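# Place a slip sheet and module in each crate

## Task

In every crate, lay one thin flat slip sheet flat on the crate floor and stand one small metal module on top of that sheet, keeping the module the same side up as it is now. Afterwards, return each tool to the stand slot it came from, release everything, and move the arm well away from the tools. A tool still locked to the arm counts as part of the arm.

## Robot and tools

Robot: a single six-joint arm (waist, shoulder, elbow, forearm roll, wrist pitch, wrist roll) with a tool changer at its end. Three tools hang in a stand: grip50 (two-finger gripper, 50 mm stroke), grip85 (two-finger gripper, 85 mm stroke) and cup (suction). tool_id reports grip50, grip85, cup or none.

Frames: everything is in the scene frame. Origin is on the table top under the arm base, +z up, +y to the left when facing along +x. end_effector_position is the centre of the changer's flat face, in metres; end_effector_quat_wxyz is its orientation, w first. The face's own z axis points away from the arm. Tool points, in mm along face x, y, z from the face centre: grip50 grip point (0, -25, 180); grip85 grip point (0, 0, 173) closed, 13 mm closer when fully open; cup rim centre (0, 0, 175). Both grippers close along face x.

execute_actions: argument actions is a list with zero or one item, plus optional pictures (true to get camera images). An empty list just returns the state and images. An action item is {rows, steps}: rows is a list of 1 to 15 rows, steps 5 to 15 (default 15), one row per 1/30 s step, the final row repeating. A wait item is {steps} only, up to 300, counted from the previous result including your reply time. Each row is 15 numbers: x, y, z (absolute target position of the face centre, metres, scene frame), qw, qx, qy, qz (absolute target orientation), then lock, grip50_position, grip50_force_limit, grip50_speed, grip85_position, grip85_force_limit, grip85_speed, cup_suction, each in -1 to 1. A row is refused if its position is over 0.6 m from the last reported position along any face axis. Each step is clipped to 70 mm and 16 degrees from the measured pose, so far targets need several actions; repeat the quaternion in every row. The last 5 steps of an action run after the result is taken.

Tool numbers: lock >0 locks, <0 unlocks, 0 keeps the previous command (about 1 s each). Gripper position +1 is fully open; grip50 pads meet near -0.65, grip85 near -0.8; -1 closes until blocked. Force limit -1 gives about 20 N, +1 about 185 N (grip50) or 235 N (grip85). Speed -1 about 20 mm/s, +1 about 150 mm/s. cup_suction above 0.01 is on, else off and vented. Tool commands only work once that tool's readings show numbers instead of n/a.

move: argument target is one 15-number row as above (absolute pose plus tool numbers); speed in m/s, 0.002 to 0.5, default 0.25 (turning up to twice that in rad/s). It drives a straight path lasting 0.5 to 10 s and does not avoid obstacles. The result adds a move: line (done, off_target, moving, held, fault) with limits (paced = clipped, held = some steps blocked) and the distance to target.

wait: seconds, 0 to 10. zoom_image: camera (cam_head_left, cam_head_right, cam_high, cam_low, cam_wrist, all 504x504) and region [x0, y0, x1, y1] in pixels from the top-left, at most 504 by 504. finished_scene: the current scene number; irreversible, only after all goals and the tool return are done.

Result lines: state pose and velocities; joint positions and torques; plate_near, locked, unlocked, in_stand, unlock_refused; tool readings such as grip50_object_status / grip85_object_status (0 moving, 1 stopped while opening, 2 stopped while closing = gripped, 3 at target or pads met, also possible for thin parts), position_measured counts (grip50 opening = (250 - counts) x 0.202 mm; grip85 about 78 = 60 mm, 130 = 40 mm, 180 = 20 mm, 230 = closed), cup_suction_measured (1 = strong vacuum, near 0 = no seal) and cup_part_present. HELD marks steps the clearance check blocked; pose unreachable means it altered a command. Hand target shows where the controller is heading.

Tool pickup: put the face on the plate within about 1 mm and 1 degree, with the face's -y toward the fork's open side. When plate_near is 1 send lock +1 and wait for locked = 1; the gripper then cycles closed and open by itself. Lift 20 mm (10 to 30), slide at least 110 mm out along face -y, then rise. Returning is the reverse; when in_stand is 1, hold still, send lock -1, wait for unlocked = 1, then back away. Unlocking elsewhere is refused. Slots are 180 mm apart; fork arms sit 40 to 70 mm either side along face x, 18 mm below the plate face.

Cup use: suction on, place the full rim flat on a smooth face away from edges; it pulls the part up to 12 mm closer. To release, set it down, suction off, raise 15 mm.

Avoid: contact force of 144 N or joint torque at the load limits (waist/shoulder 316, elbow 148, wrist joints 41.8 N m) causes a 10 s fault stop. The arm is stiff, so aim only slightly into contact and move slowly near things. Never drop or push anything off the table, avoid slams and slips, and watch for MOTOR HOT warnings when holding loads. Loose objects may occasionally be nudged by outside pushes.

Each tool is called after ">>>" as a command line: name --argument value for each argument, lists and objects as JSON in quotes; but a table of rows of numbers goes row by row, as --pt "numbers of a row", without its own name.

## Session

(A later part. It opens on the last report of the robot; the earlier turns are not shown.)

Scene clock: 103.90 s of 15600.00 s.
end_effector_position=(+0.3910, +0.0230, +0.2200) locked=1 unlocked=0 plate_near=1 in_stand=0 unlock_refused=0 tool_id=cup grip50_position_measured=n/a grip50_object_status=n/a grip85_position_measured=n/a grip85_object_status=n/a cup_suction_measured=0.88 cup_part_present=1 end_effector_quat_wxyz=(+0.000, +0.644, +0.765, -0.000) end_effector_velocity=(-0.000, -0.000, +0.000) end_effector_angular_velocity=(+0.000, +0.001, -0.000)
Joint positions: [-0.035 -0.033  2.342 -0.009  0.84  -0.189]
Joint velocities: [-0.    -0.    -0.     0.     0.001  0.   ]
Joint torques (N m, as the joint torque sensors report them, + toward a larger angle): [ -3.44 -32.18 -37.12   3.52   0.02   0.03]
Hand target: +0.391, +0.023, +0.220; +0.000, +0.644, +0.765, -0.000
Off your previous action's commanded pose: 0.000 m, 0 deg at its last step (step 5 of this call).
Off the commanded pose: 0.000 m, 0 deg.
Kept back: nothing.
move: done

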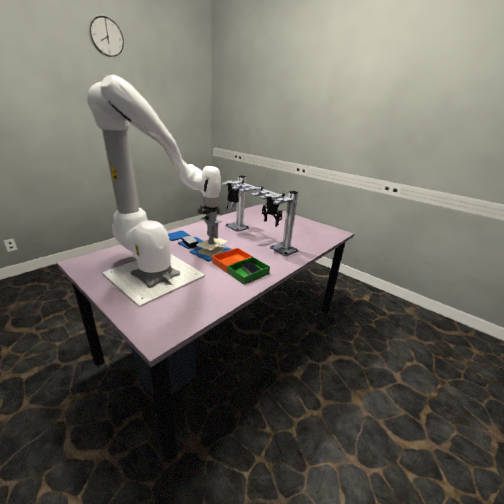

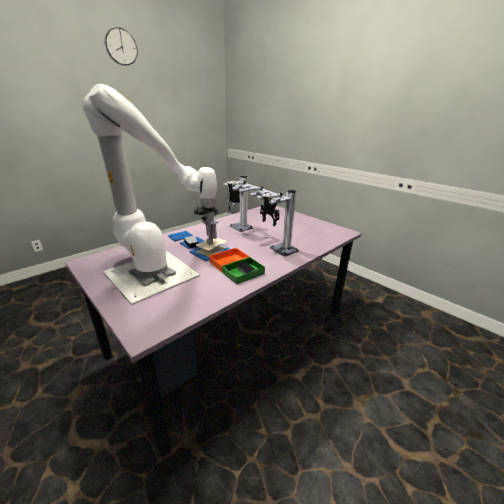

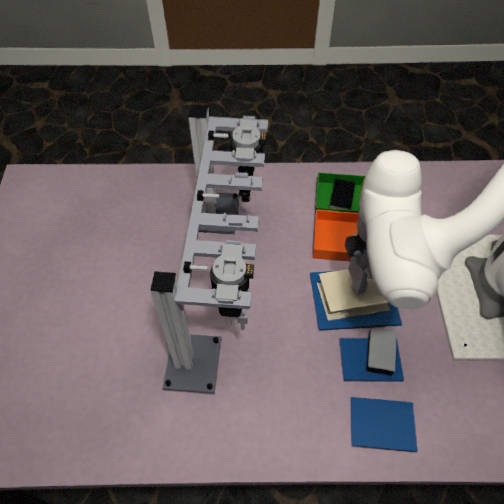

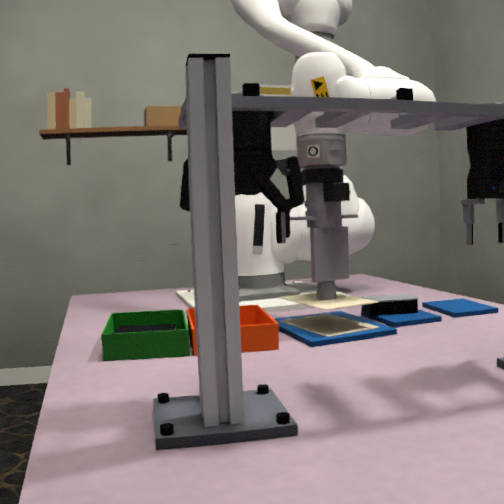

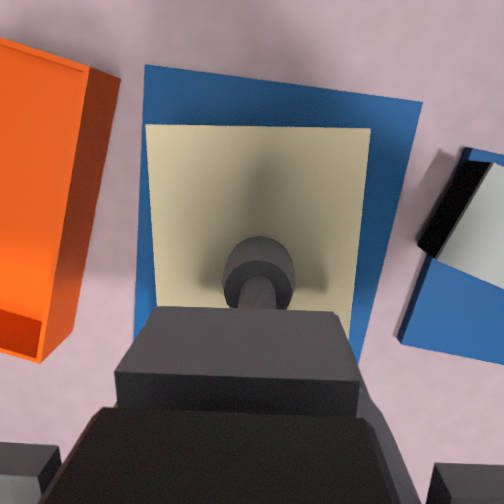

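>>> move --target '[0.385,-0.03,0.255,0,0.69,0.7238,0,0,1,0,0,1,0,0,1]' --speed 0.12

>>> move --target '[0.375,-0.157,0.25,0,0.7501,0.6613,0,0,1,0,0,1,0,0,1]' --speed 0.15

Scene clock: 105.53 s of 15600.00 s.
end_effector_position=(+0.3849, -0.0301, +0.2550) locked=1 unlocked=0 plate_near=1 in_stand=0 unlock_refused=0 tool_id=cup grip50_position_measured=n/a grip50_object_status=n/a grip85_position_measured=n/a grip85_object_status=n/a cup_suction_measured=0.88 cup_part_present=1 end_effector_quat_wxyz=(+0.000, +0.690, +0.724, -0.000) end_effector_velocity=(+0.000, -0.001, +0.001) end_effector_angular_velocity=(-0.000, -0.002, -0.001)
Joint positions: [-0.172 -0.093  2.314 -0.01   0.927 -0.201]
Joint velocities: [-0.002 -0.002 -0.    -0.    -0.    -0.   ]
Joint torques (N m, as the joint torque sensors report them, + toward a larger angle): [ -3.14 -27.77 -39.78   3.78   0.2   -0.08]
Hand target: +0.385, -0.030, +0.255; -0.000, +0.690, +0.724, -0.000
Off the commanded pose: 0.000 m, 0 deg.
Kept back: nothing.
move: done

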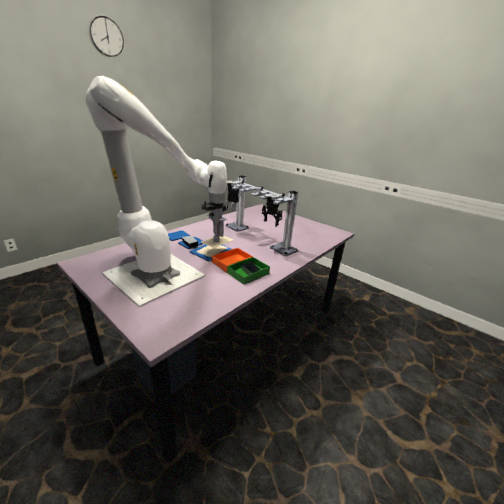

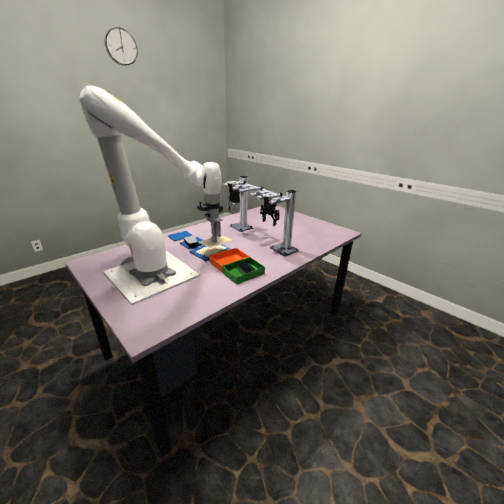

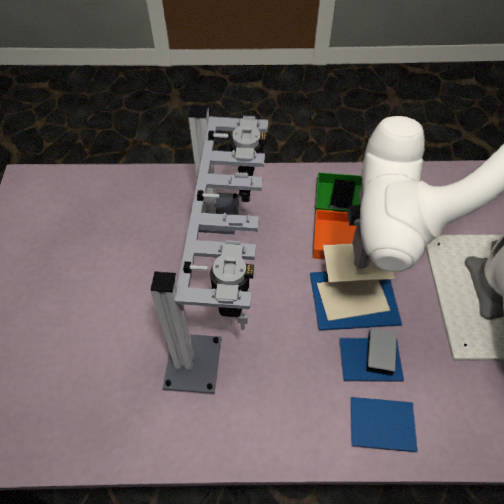

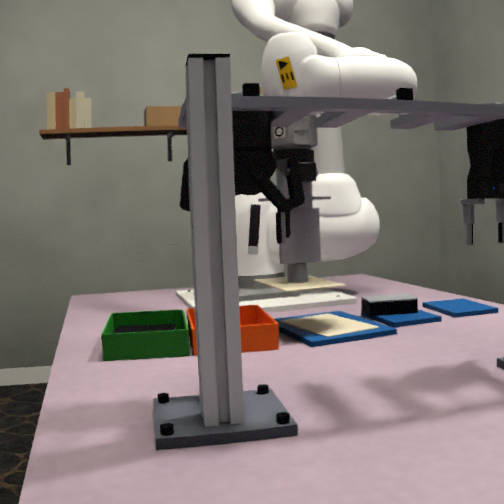

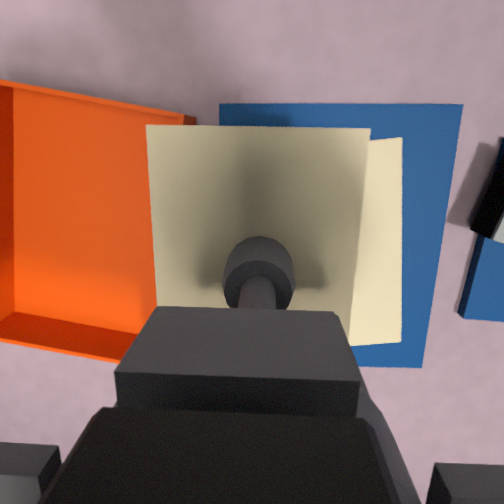

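Scene clock: 106.80 s of 15600.00 s.
end_effector_position=(+0.3747, -0.1571, +0.2500) locked=1 unlocked=0 plate_near=1 in_stand=0 unlock_refused=0 tool_id=cup grip50_position_measured=n/a grip50_object_status=n/a grip85_position_measured=n/a grip85_object_status=n/a cup_suction_measured=0.88 cup_part_present=1 end_effector_quat_wxyz=(-0.000, +0.750, +0.661, -0.000) end_effector_velocity=(+0.000, -0.000, +0.000) end_effector_angular_velocity=(+0.002, -0.001, -0.003)
Joint positions: [-0.485 -0.054  2.289 -0.012  0.911 -0.34 ]
Joint velocities: [-0.002  0.001 -0.001  0.003  0.    -0.   ]
Joint torques (N m, as the joint torque sensors report them, + toward a larger angle): [ -1.85 -32.39 -39.29   3.84   0.     0.02]
Hand target: +0.375, -0.157, +0.250; -0.000, +0.750, +0.661, -0.000
Off the commanded pose: 0.000 m, 0 deg.
Kept back: nothing.
move: done

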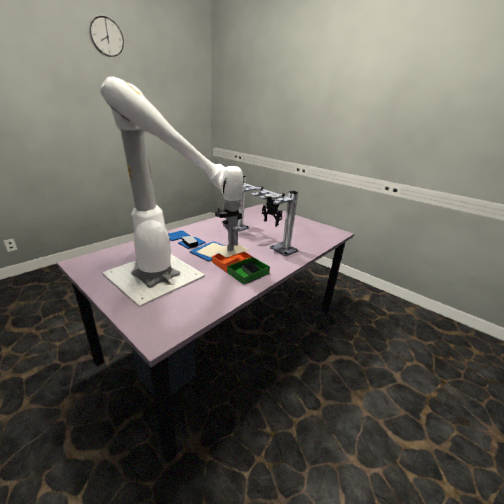

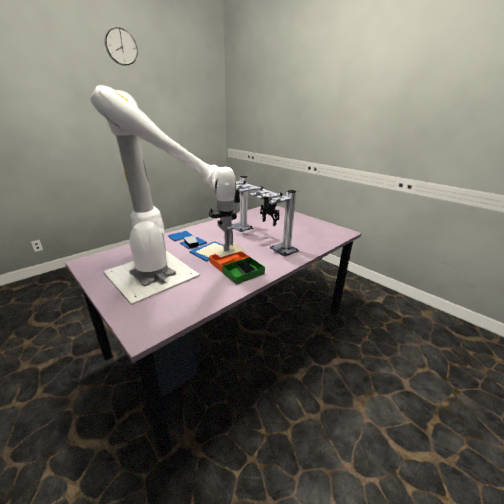

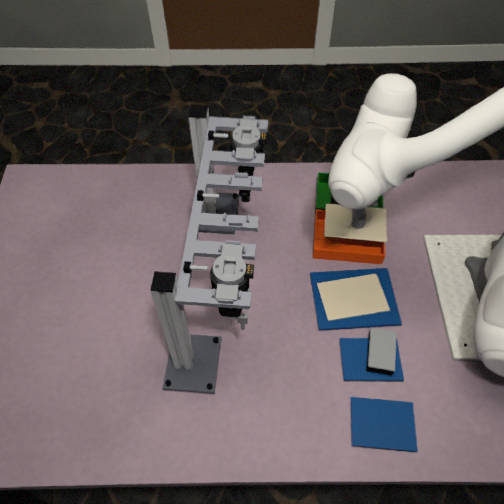

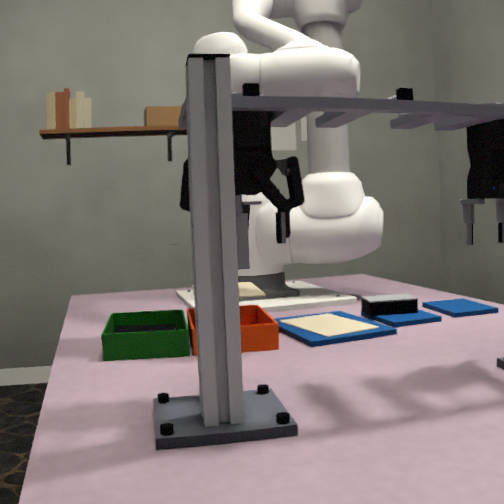

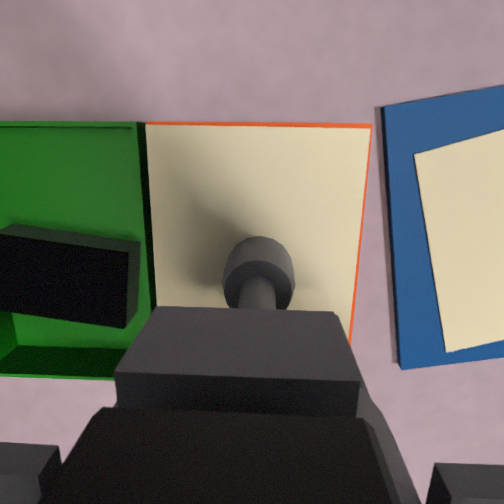

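>>> move --target '[0.375,-0.157,0.222,0,0.7501,0.6613,0,0,1,0,0,1,0,0,1]' --speed 0.05

>>> zoom_image --camera "cam_wrist" --region '[100,60,420,320]'

Scene clock: 107.90 s of 15600.00 s.
end_effector_position=(+0.3750, -0.1570, +0.2220) locked=1 unlocked=0 plate_near=1 in_stand=0 unlock_refused=0 tool_id=cup grip50_position_measured=n/a grip50_object_status=n/a grip85_position_measured=n/a grip85_object_status=n/a cup_suction_measured=0.88 cup_part_present=1 end_effector_quat_wxyz=(-0.000, +0.750, +0.661, +0.000) end_effector_velocity=(-0.000, +0.000, -0.001) end_effector_angular_velocity=(+0.000, +0.001, -0.000)
Joint positions: [-0.485 -0.015  2.317 -0.012  0.843 -0.339]
Joint velocities: [-0.     0.001  0.001 -0.    -0.001  0.   ]
Joint torques (N m, as the joint torque sensors report them, + toward a larger angle): [ -2.75 -33.89 -37.19   3.5   -0.25  -0.08]
Hand target: +0.375, -0.157, +0.222; -0.000, +0.750, +0.661, +0.000
Off the commanded pose: 0.000 m, 0 deg.
Kept back: nothing.
move: done

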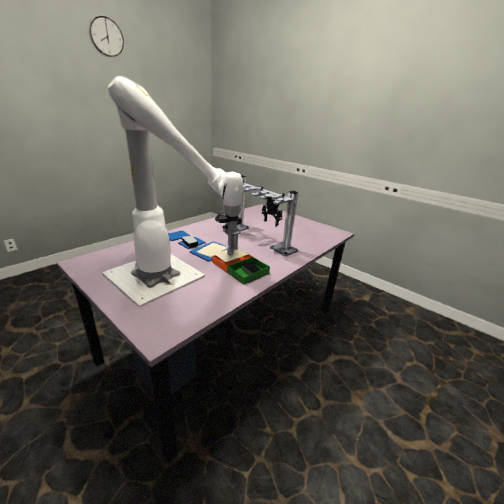

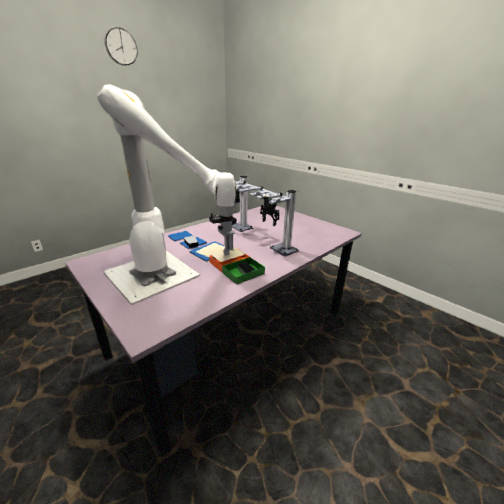

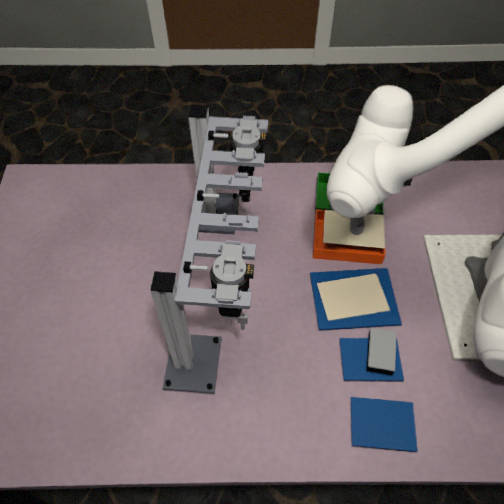

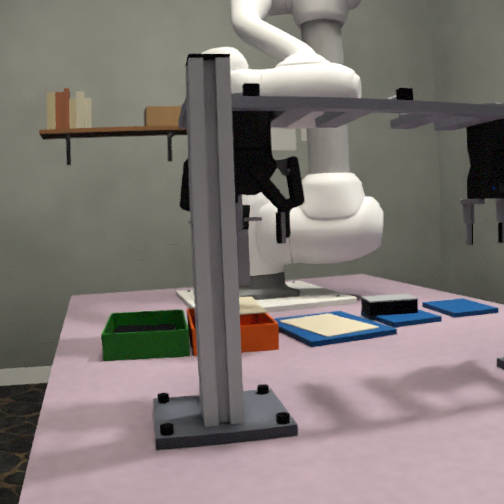

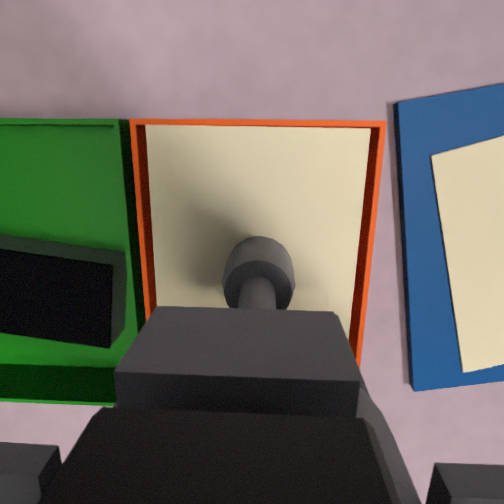

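Region (100, 60, 420, 320) of cam_wrist's 504x504 image, scaled by 1.575, with more detail than that image has; it fills the top 410 rows of this view, and the rest is white.

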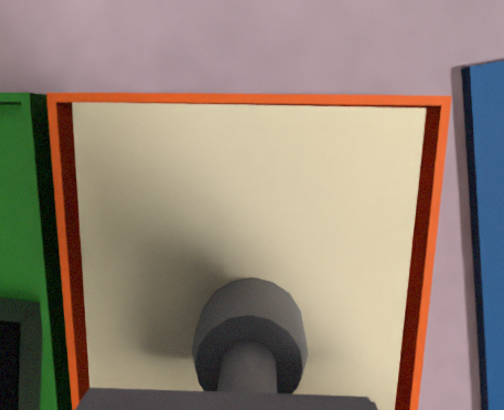

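>>> move --target '[0.381,-0.1577,0.215,0,0.7501,0.6613,0,0,1,0,0,1,0,0,1]' --speed 0.03

>>> zoom_image --camera "cam_wrist" --region '[100,60,420,320]'

Scene clock: 109.17 s of 15600.00 s.
end_effector_position=(+0.3810, -0.1577, +0.2150) locked=1 unlocked=0 plate_near=1 in_stand=0 unlock_refused=0 tool_id=cup grip50_position_measured=n/a grip50_object_status=n/a grip85_position_measured=n/a grip85_object_status=n/a cup_suction_measured=0.88 cup_part_present=1 end_effector_quat_wxyz=(-0.000, +0.750, +0.661, +0.000) end_effector_velocity=(+0.001, -0.000, -0.000) end_effector_angular_velocity=(-0.001, -0.002, -0.000)
Joint positions: [-0.48   0.005  2.314 -0.012  0.826 -0.334]
Joint velocities: [ 0.     0.001 -0.    -0.    -0.003  0.001]
Joint torques (N m, as the joint torque sensors report them, + toward a larger angle): [ -2.7  -35.53 -36.57   3.42  -0.02  -0.08]
Hand target: +0.381, -0.158, +0.215; -0.000, +0.750, +0.661, +0.000
Off the commanded pose: 0.000 m, 0 deg.
Kept back: nothing.
move: done

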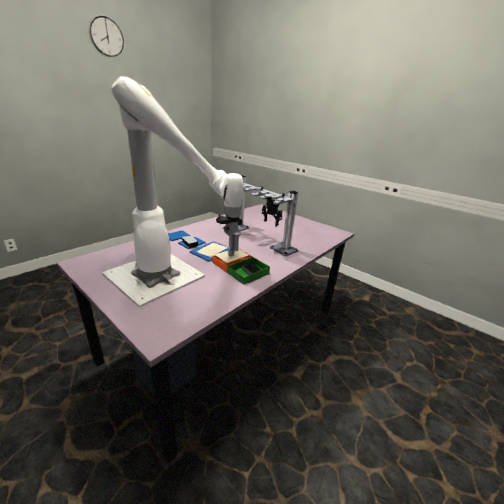

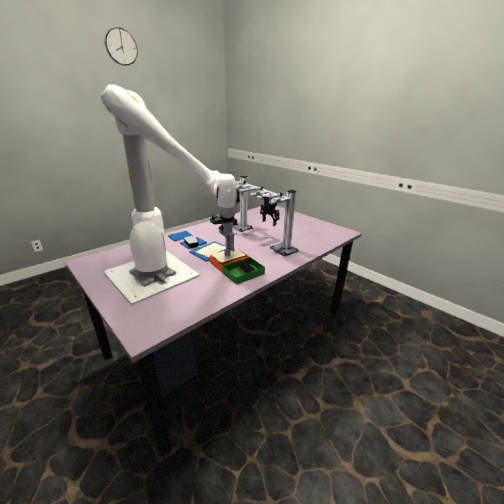

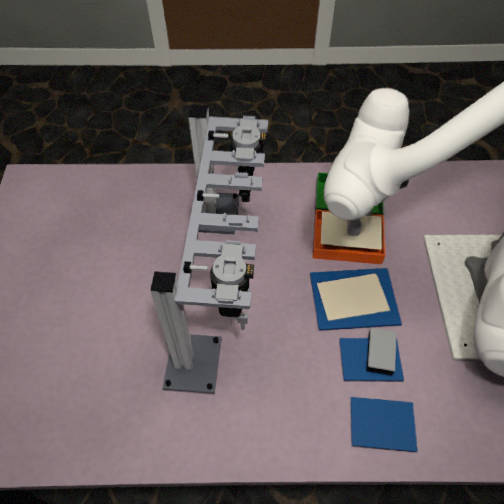

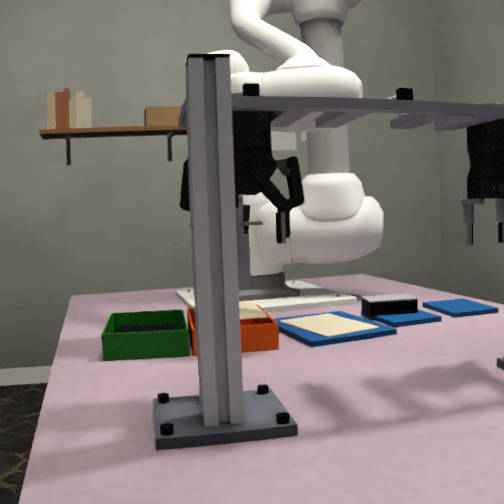

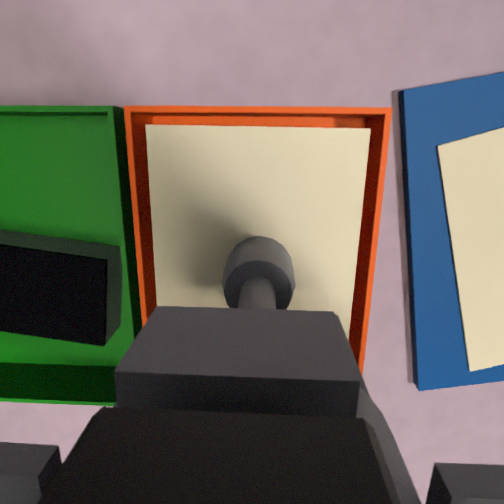

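Region (100, 60, 420, 320) of cam_wrist's 504x504 image, scaled by 1.575, with more detail than that image has; it fills the top 410 rows of this view, and the rest is white.

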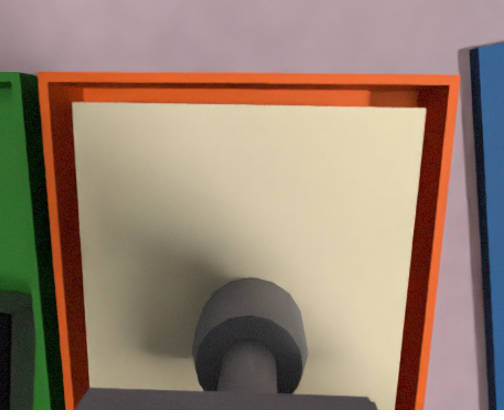

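>>> move --target '[0.381,-0.1577,0.174,0,0.7501,0.6613,0,0,1,0,0,1,0,0,1]' --speed 0.04

>>> zoom_image --camera "cam_wrist" --region '[100,60,420,320]'

Scene clock: 111.10 s of 15600.00 s.
end_effector_position=(+0.3810, -0.1577, +0.1740) locked=1 unlocked=0 plate_near=1 in_stand=0 unlock_refused=0 tool_id=cup grip50_position_measured=n/a grip50_object_status=n/a grip85_position_measured=n/a grip85_object_status=n/a cup_suction_measured=0.88 cup_part_present=1 end_effector_quat_wxyz=(-0.000, +0.750, +0.661, +0.000) end_effector_velocity=(-0.000, +0.000, -0.001) end_effector_angular_velocity=(+0.001, +0.002, -0.000)
Joint positions: [-0.481  0.07   2.351 -0.013  0.725 -0.333]
Joint velocities: [ 0.     0.002  0.001  0.    -0.     0.   ]
Joint torques (N m, as the joint torque sensors report them, + toward a larger angle): [ -2.82 -40.34 -32.83   3.17   0.    -0.01]
Hand target: +0.381, -0.158, +0.174; -0.000, +0.750, +0.661, +0.000
Off the commanded pose: 0.000 m, 0 deg.
Kept back: nothing.
move: done

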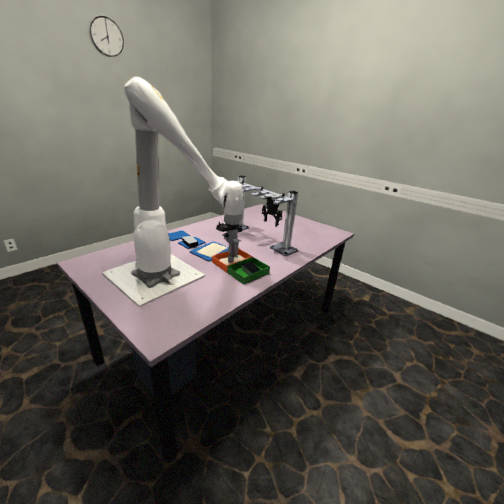

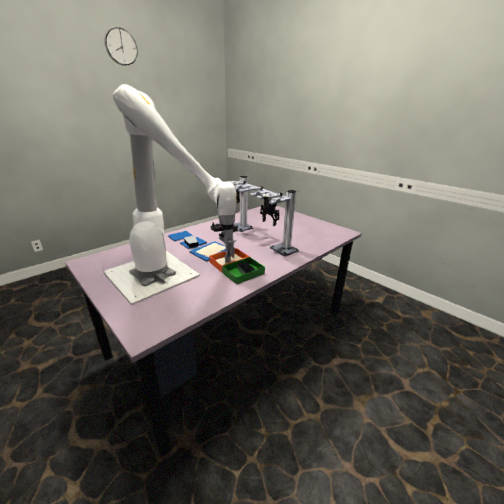

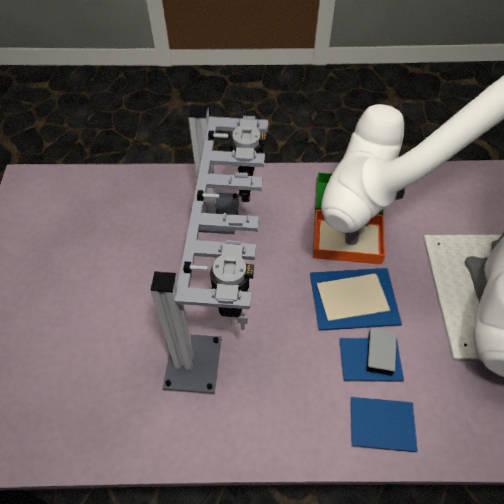

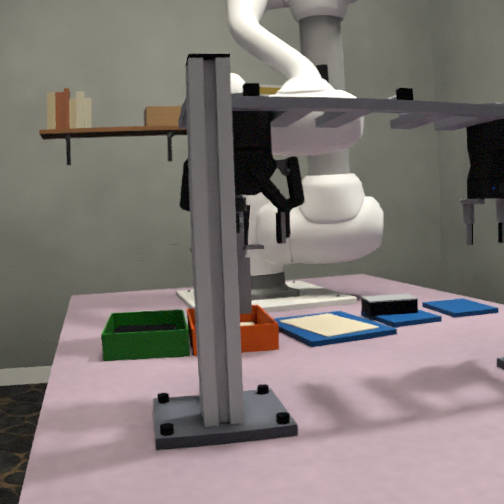

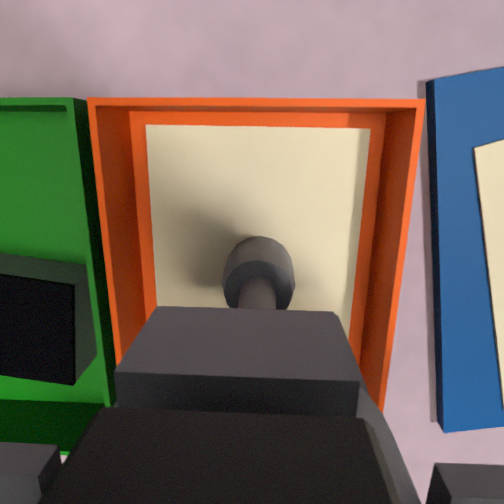

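Region (100, 60, 420, 320) of cam_wrist's 504x504 image, scaled by 1.575, with more detail than that image has; it fills the top 410 rows of this view, and the rest is white.

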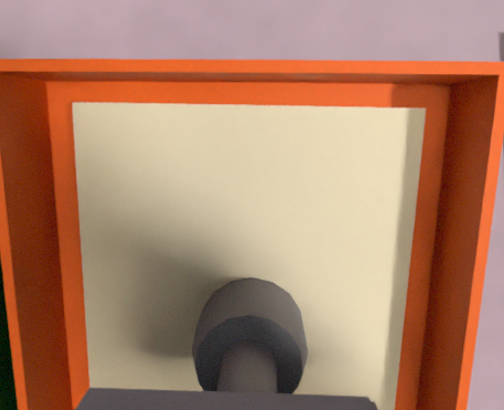

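>>> execute_actions --actions '[{"rows":[[0.381,-0.1577,0.1735,0,0.7501,0.6613,0,0,1,0,0,1,0,0,1],[0.381,-0.1577,0.173,0,0.7501,0.6613,0,0,1,0,0,1,0,0,1],[0.381,-0.1577,0.1725,0,0.7501,0.6613,0,0,1,0,0,1,0,0,1],[0.381,-0.1577,0.172,0,0.7501,0.6613,0,0,1,0,0,1,0,0,1],[0.381,-0.1577,0.1715,0,0.7501,0.6613,0,0,1,0,0,1,0,0,1]],"steps":15}]'

>>> execute_actions --actions '[{"rows":[[0.381,-0.1577,0.1715,0,0.7501,0.6613,0,0,1,0,0,1,0,0,1]],"steps":6}]'

Scene clock: 111.80 s of 15600.00 s.
end_effector_position=(+0.3810, -0.1577, +0.1716) locked=1 unlocked=0 plate_near=1 in_stand=0 unlock_refused=0 tool_id=cup grip50_position_measured=n/a grip50_object_status=n/a grip85_position_measured=n/a grip85_object_status=n/a cup_suction_measured=0.88 cup_part_present=1 end_effector_quat_wxyz=(-0.000, +0.750, +0.661, +0.000) end_effector_velocity=(-0.000, -0.000, -0.001) end_effector_angular_velocity=(+0.000, +0.000, +0.000)
Joint positions: [-0.481  0.074  2.352 -0.014  0.719 -0.333]
Joint velocities: [-0.     0.003  0.001 -0.    -0.003 -0.   ]
Joint torques (N m, as the joint torque sensors report them, + toward a larger angle): [ -3.23 -39.04 -32.99   3.19  -0.09   0.  ]
Steps of this call (steps 1 to 11: nothing new was sent; steps 12 to 21: the first 10 steps of this action). Readings (end_effector_position | what the end effector reports):
12: (+0.3810, -0.1577, +0.1740) | locked=1 unlocked=0 plate_near=1 in_stand=0 unlock_refused=0 tool_id=cup grip50_position_measured=n/a grip50_object_status=n/a grip85_position_measured=n/a grip85_object_status=n/a cup_suction_measured=0.88 cup_part_present=1
13: (+0.3810, -0.1577, +0.1738) | locked=1 unlocked=0 plate_near=1 in_stand=0 unlock_refused=0 tool_id=cup grip50_position_measured=n/a grip50_object_status=n/a grip85_position_measured=n/a grip85_object_status=n/a cup_suction_measured=0.88 cup_part_present=1
15: (+0.3810, -0.1577, +0.1731) | locked=1 unlocked=0 plate_near=1 in_stand=0 unlock_refused=0 tool_id=cup grip50_position_measured=n/a grip50_object_status=n/a grip85_position_measured=n/a grip85_object_status=n/a cup_suction_measured=0.88 cup_part_present=1
19: (+0.3810, -0.1577, +0.1717) | locked=1 unlocked=0 plate_near=1 in_stand=0 unlock_refused=0 tool_id=cup grip50_position_measured=n/a grip50_object_status=n/a grip85_position_measured=n/a grip85_object_status=n/a cup_suction_measured=0.88 cup_part_present=1
21: the state above

Scene clock: 112.00 s of 15600.00 s.
end_effector_position=(+0.3810, -0.1577, +0.1715) locked=1 unlocked=0 plate_near=1 in_stand=0 unlock_refused=0 tool_id=cup grip50_position_measured=n/a grip50_object_status=n/a grip85_position_measured=n/a grip85_object_status=n/a cup_suction_measured=0.88 cup_part_present=1 end_effector_quat_wxyz=(-0.000, +0.750, +0.661, +0.000) end_effector_velocity=(+0.000, +0.000, -0.000) end_effector_angular_velocity=(-0.000, -0.001, +0.000)
Joint positions: [-0.481  0.074  2.352 -0.014  0.719 -0.333]
Joint velocities: [ 0.     0.     0.     0.    -0.001 -0.   ]
Joint torques (N m, as the joint torque sensors report them, + toward a larger angle): [ -2.59 -39.72 -32.77   3.1   -0.05   0.  ]
Off your previous action's commanded pose: 0.000 m, 0 deg at its last step (step 5 of this call).
Steps of this call (steps 1 to 5: the last 5 steps of your previous action; step 6: the first step of this action). Readings (end_effector_position | what the end effector reports):
6: the state above

>>> execute_actions --actions '[{"rows":[[0.381,-0.1577,0.171,0,0.7501,0.6613,0,0,1,0,0,1,0,0,1],[0.381,-0.1577,0.1705,0,0.7501,0.6613,0,0,1,0,0,1,0,0,1],[0.381,-0.1577,0.170,0,0.7501,0.6613,0,0,1,0,0,1,0,0,1],[0.381,-0.1577,0.1695,0,0.7501,0.6613,0,0,1,0,0,1,0,0,1]],"steps":15}]'

Scene clock: 112.53 s of 15600.00 s.
end_effector_position=(+0.3810, -0.1577, +0.1695) locked=1 unlocked=0 plate_near=1 in_stand=0 unlock_refused=0 tool_id=cup grip50_position_measured=n/a grip50_object_status=n/a grip85_position_measured=n/a grip85_object_status=n/a cup_suction_measured=0.88 cup_part_present=1 end_effector_quat_wxyz=(-0.000, +0.750, +0.661, +0.000) end_effector_velocity=(-0.000, -0.000, -0.001) end_effector_angular_velocity=(-0.000, -0.000, +0.000)
Joint positions: [-0.481  0.077  2.354 -0.014  0.714 -0.333]
Joint velocities: [-0.     0.001  0.001 -0.    -0.002 -0.   ]
Joint torques (N m, as the joint torque sensors report them, + toward a larger angle): [ -2.93 -39.67 -32.82   3.13  -0.01  -0.01]
Off your previous action's commanded pose: 0.000 m, 0 deg at its last step (step 5 of this call).
Steps of this call (steps 1 to 5: the last 5 steps of your previous action; step 6: nothing new was sent; steps 7 to 16: the first 10 steps of this action). Readings (end_effector_position | what the end effector reports):
7: (+0.3810, -0.1577, +0.1715) | locked=1 unlocked=0 plate_near=1 in_stand=0 unlock_refused=0 tool_id=cup grip50_position_measured=n/a grip50_object_status=n/a grip85_position_measured=n/a grip85_object_status=n/a cup_suction_measured=0.88 cup_part_present=1
8: (+0.3810, -0.1577, +0.1713) | locked=1 unlocked=0 plate_near=1 in_stand=0 unlock_refused=0 tool_id=cup grip50_position_measured=n/a grip50_object_status=n/a grip85_position_measured=n/a grip85_object_status=n/a cup_suction_measured=0.88 cup_part_present=1
10: (+0.3810, -0.1577, +0.1706) | locked=1 unlocked=0 plate_near=1 in_stand=0 unlock_refused=0 tool_id=cup grip50_position_measured=n/a grip50_object_status=n/a grip85_position_measured=n/a grip85_object_status=n/a cup_suction_measured=0.88 cup_part_present=1
14: (+0.3810, -0.1577, +0.1696) | locked=1 unlocked=0 plate_near=1 in_stand=0 unlock_refused=0 tool_id=cup grip50_position_measured=n/a grip50_object_status=n/a grip85_position_measured=n/a grip85_object_status=n/a cup_suction_measured=0.88 cup_part_present=1
16: the state above

>>> execute_actions --actions '[{"rows":[[0.381,-0.1577,0.1695,0,0.7501,0.6613,0,0,1,0,0,1,0,0,0]],"steps":10}]'

>>> move --target '[0.381,-0.1577,0.25,0,0.7501,0.6613,0,0,1,0,0,1,0,0,0]' --speed 0.12

Scene clock: 112.90 s of 15600.00 s.
end_effector_position=(+0.3810, -0.1577, +0.1695) locked=1 unlocked=0 plate_near=1 in_stand=0 unlock_refused=0 tool_id=cup grip50_position_measured=n/a grip50_object_status=n/a grip85_position_measured=n/a grip85_object_status=n/a cup_suction_measured=0.00 cup_part_present=0 end_effector_quat_wxyz=(+0.000, +0.750, +0.661, -0.000) end_effector_velocity=(-0.000, +0.000, +0.000) end_effector_angular_velocity=(-0.000, -0.001, -0.000)
Joint positions: [-0.481  0.077  2.354 -0.014  0.714 -0.333]
Joint velocities: [-0.    -0.001  0.     0.     0.     0.   ]
Joint torques (N m, as the joint torque sensors report them, + toward a larger angle): [ -3.71 -33.85 -28.53   3.06  -0.06   0.03]
Off your previous action's commanded pose: 0.000 m, 0 deg at its last step (step 5 of this call).
Steps of this call (steps 1 to 5: the last 5 steps of your previous action; step 6: nothing new was sent; steps 7 to 11: the first 5 steps of this action). Readings (end_effector_position | what the end effector reports):
7: (+0.3810, -0.1577, +0.1695) | locked=1 unlocked=0 plate_near=1 in_stand=0 unlock_refused=0 tool_id=cup grip50_position_measured=n/a grip50_object_status=n/a grip85_position_measured=n/a grip85_object_status=n/a cup_suction_measured=0.62 cup_part_present=1
8: (+0.3810, -0.1577, +0.1695) | locked=1 unlocked=0 plate_near=1 in_stand=0 unlock_refused=0 tool_id=cup grip50_position_measured=n/a grip50_object_status=n/a grip85_position_measured=n/a grip85_object_status=n/a cup_suction_measured=0.04 cup_part_present=0
10: (+0.3810, -0.1577, +0.1695) | locked=1 unlocked=0 plate_near=1 in_stand=0 unlock_refused=0 tool_id=cup grip50_position_measured=n/a grip50_object_status=n/a grip85_position_measured=n/a grip85_object_status=n/a cup_suction_measured=0.00 cup_part_present=0
11: the state above

Scene clock: 114.17 s of 15600.00 s.
end_effector_position=(+0.3811, -0.1578, +0.2500) locked=1 unlocked=0 plate_near=1 in_stand=0 unlock_refused=0 tool_id=cup grip50_position_measured=n/a grip50_object_status=n/a grip85_position_measured=n/a grip85_object_status=n/a cup_suction_measured=0.00 cup_part_present=0 end_effector_quat_wxyz=(+0.000, +0.750, +0.661, -0.000) end_effector_velocity=(+0.000, -0.000, +0.001) end_effector_angular_velocity=(-0.001, -0.001, -0.000)
Joint positions: [-0.48  -0.044  2.279 -0.012  0.91  -0.334]
Joint velocities: [ 0.    -0.001 -0.001  0.     0.     0.   ]
Joint torques (N m, as the joint torque sensors report them, + toward a larger angle): [ -2.64 -34.22 -39.09   3.62  -0.19  -0.08]
Hand target: +0.381, -0.158, +0.250; +0.000, +0.750, +0.661, -0.000
Off your previous action's commanded pose: 0.000 m, 0 deg at its last step (step 5 of this call).
Off the commanded pose: 0.000 m, 0 deg.
Kept back: nothing.
move: done

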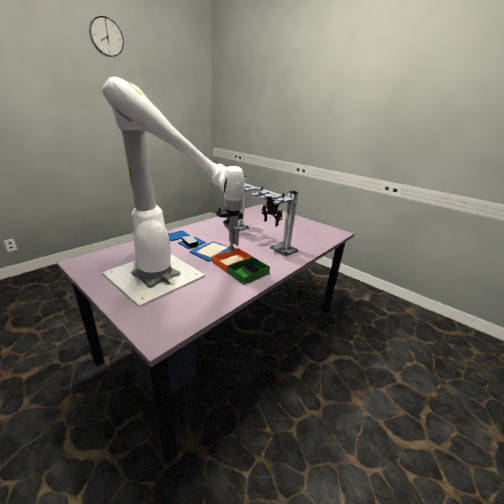

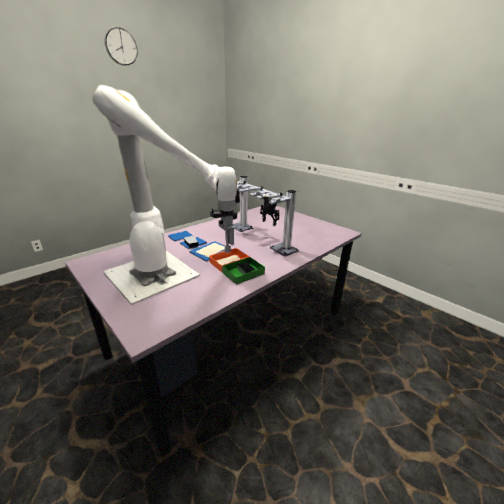

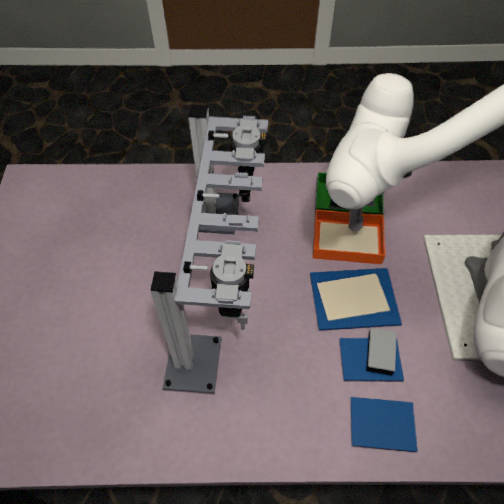

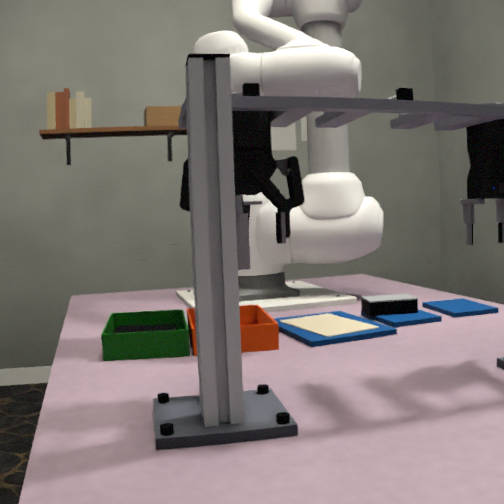

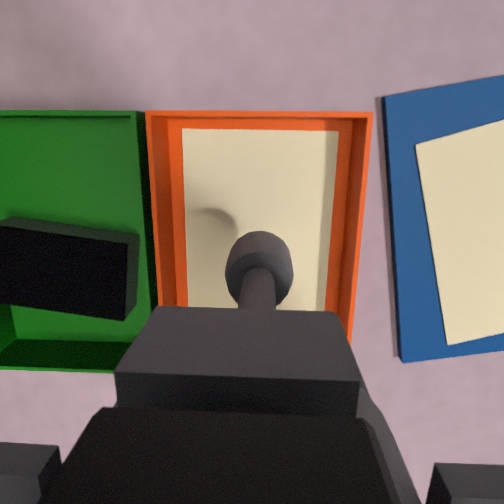

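>>> move --target '[0.387,-0.3035,0.245,0,0.7864,0.6177,0,0,1,0,0,1,0,0,0]' --speed 0.25

Scene clock: 116.37 s of 15600.00 s.
end_effector_position=(+0.3867, -0.3036, +0.2449) locked=1 unlocked=0 plate_near=1 in_stand=0 unlock_refused=0 tool_id=cup grip50_position_measured=n/a grip50_object_status=n/a grip85_position_measured=n/a grip85_object_status=n/a cup_suction_measured=0.00 cup_part_present=0 end_effector_quat_wxyz=(-0.000, +0.786, +0.618, -0.000) end_effector_velocity=(+0.000, -0.001, -0.001) end_effector_angular_velocity=(+0.001, +0.001, -0.001)
Joint positions: [-0.74   0.086  2.155 -0.012  0.902 -0.481]
Joint velocities: [-0.001  0.002 -0.001  0.    -0.    -0.   ]
Joint torques (N m, as the joint torque sensors report them, + toward a larger angle): [ -2.04 -47.95 -38.89   3.67  -0.13  -0.07]
Hand target: +0.387, -0.304, +0.245; -0.000, +0.786, +0.618, -0.000
Off the commanded pose: 0.000 m, 0 deg.
Kept back: nothing.
move: done

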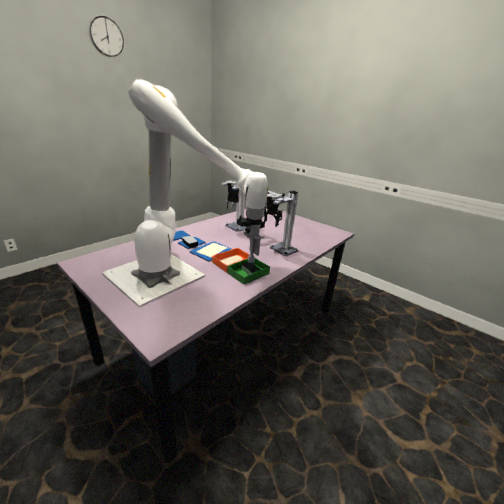

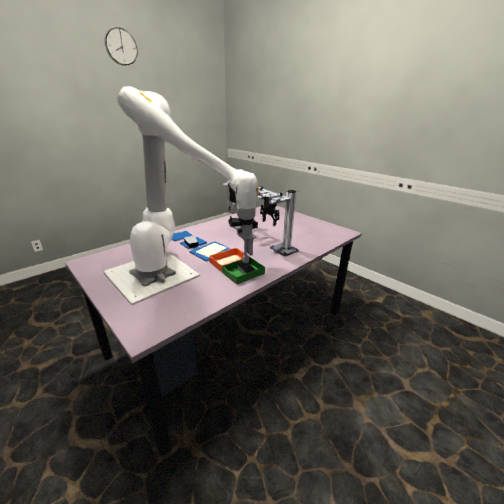

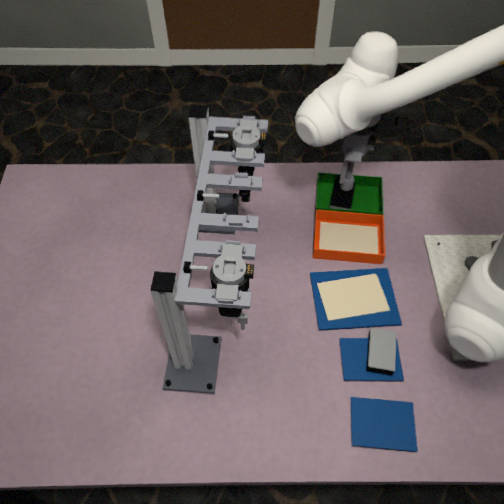

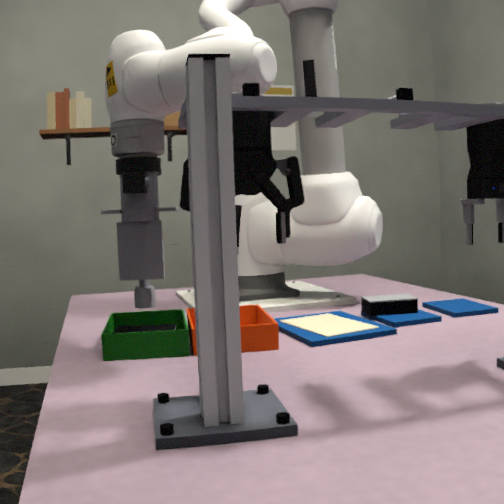

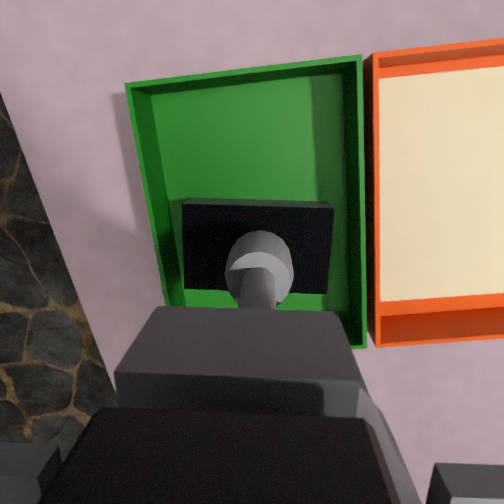

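>>> zoom_image --camera "cam_wrist" --region '[150,170,370,320]'

Region (150, 170, 370, 320) of cam_wrist's 504x504 image, scaled by 2.291, with more detail than that image has; it fills the top 344 rows of this view, and the rest is white.

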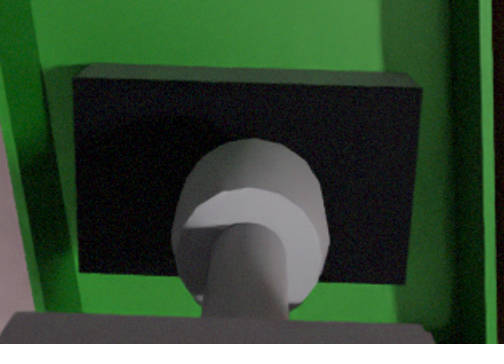

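>>> move --target '[0.387,-0.304,0.2075,0,0.7864,0.6177,0,0,1,0,0,1,0,0,1]' --speed 0.06

Scene clock: 117.80 s of 15600.00 s.
end_effector_position=(+0.3870, -0.3040, +0.2075) locked=1 unlocked=0 plate_near=1 in_stand=0 unlock_refused=0 tool_id=cup grip50_position_measured=n/a grip50_object_status=n/a grip85_position_measured=n/a grip85_object_status=n/a cup_suction_measured=0.76 cup_part_present=1 end_effector_quat_wxyz=(-0.000, +0.786, +0.618, +0.000) end_effector_velocity=(+0.000, -0.000, -0.000) end_effector_angular_velocity=(-0.001, -0.001, +0.000)
Joint positions: [-0.741  0.134  2.188 -0.013  0.821 -0.481]
Joint velocities: [ 0.     0.001  0.    -0.    -0.002 -0.   ]
Joint torques (N m, as the joint torque sensors report them, + toward a larger angle): [ -2.85 -49.81 -37.22   3.49   0.04  -0.11]
Hand target: +0.387, -0.304, +0.207; -0.000, +0.786, +0.618, +0.000
Off the commanded pose: 0.000 m, 0 deg.
Kept back: nothing.
move: done

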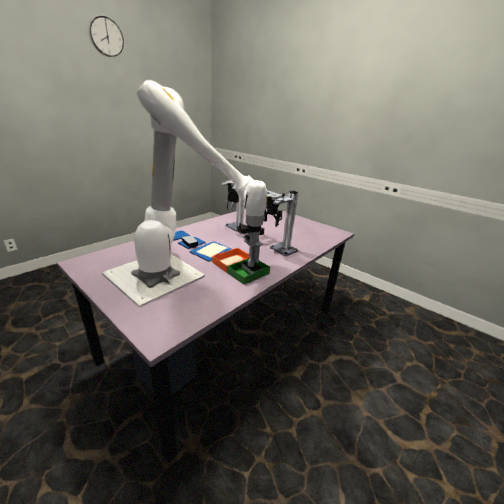

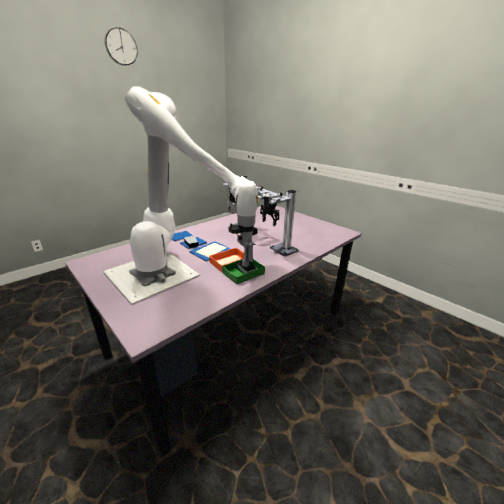

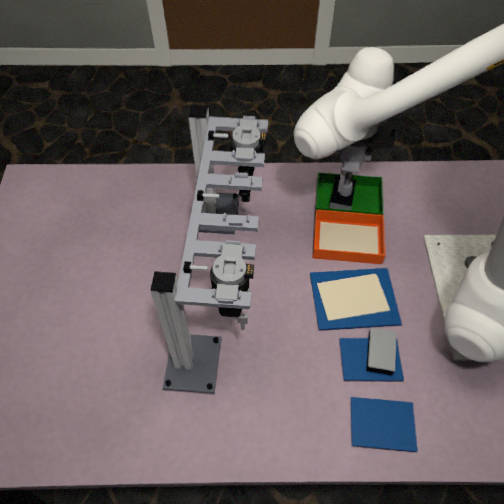

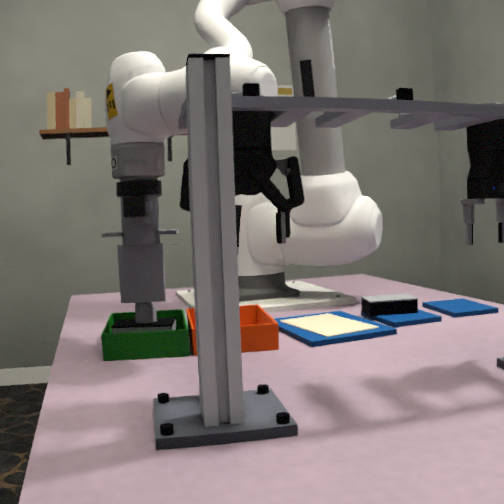

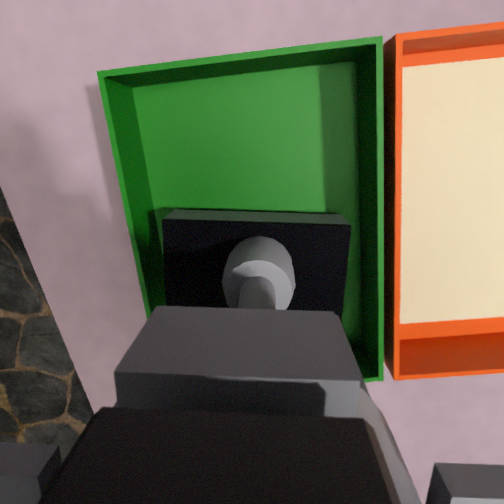

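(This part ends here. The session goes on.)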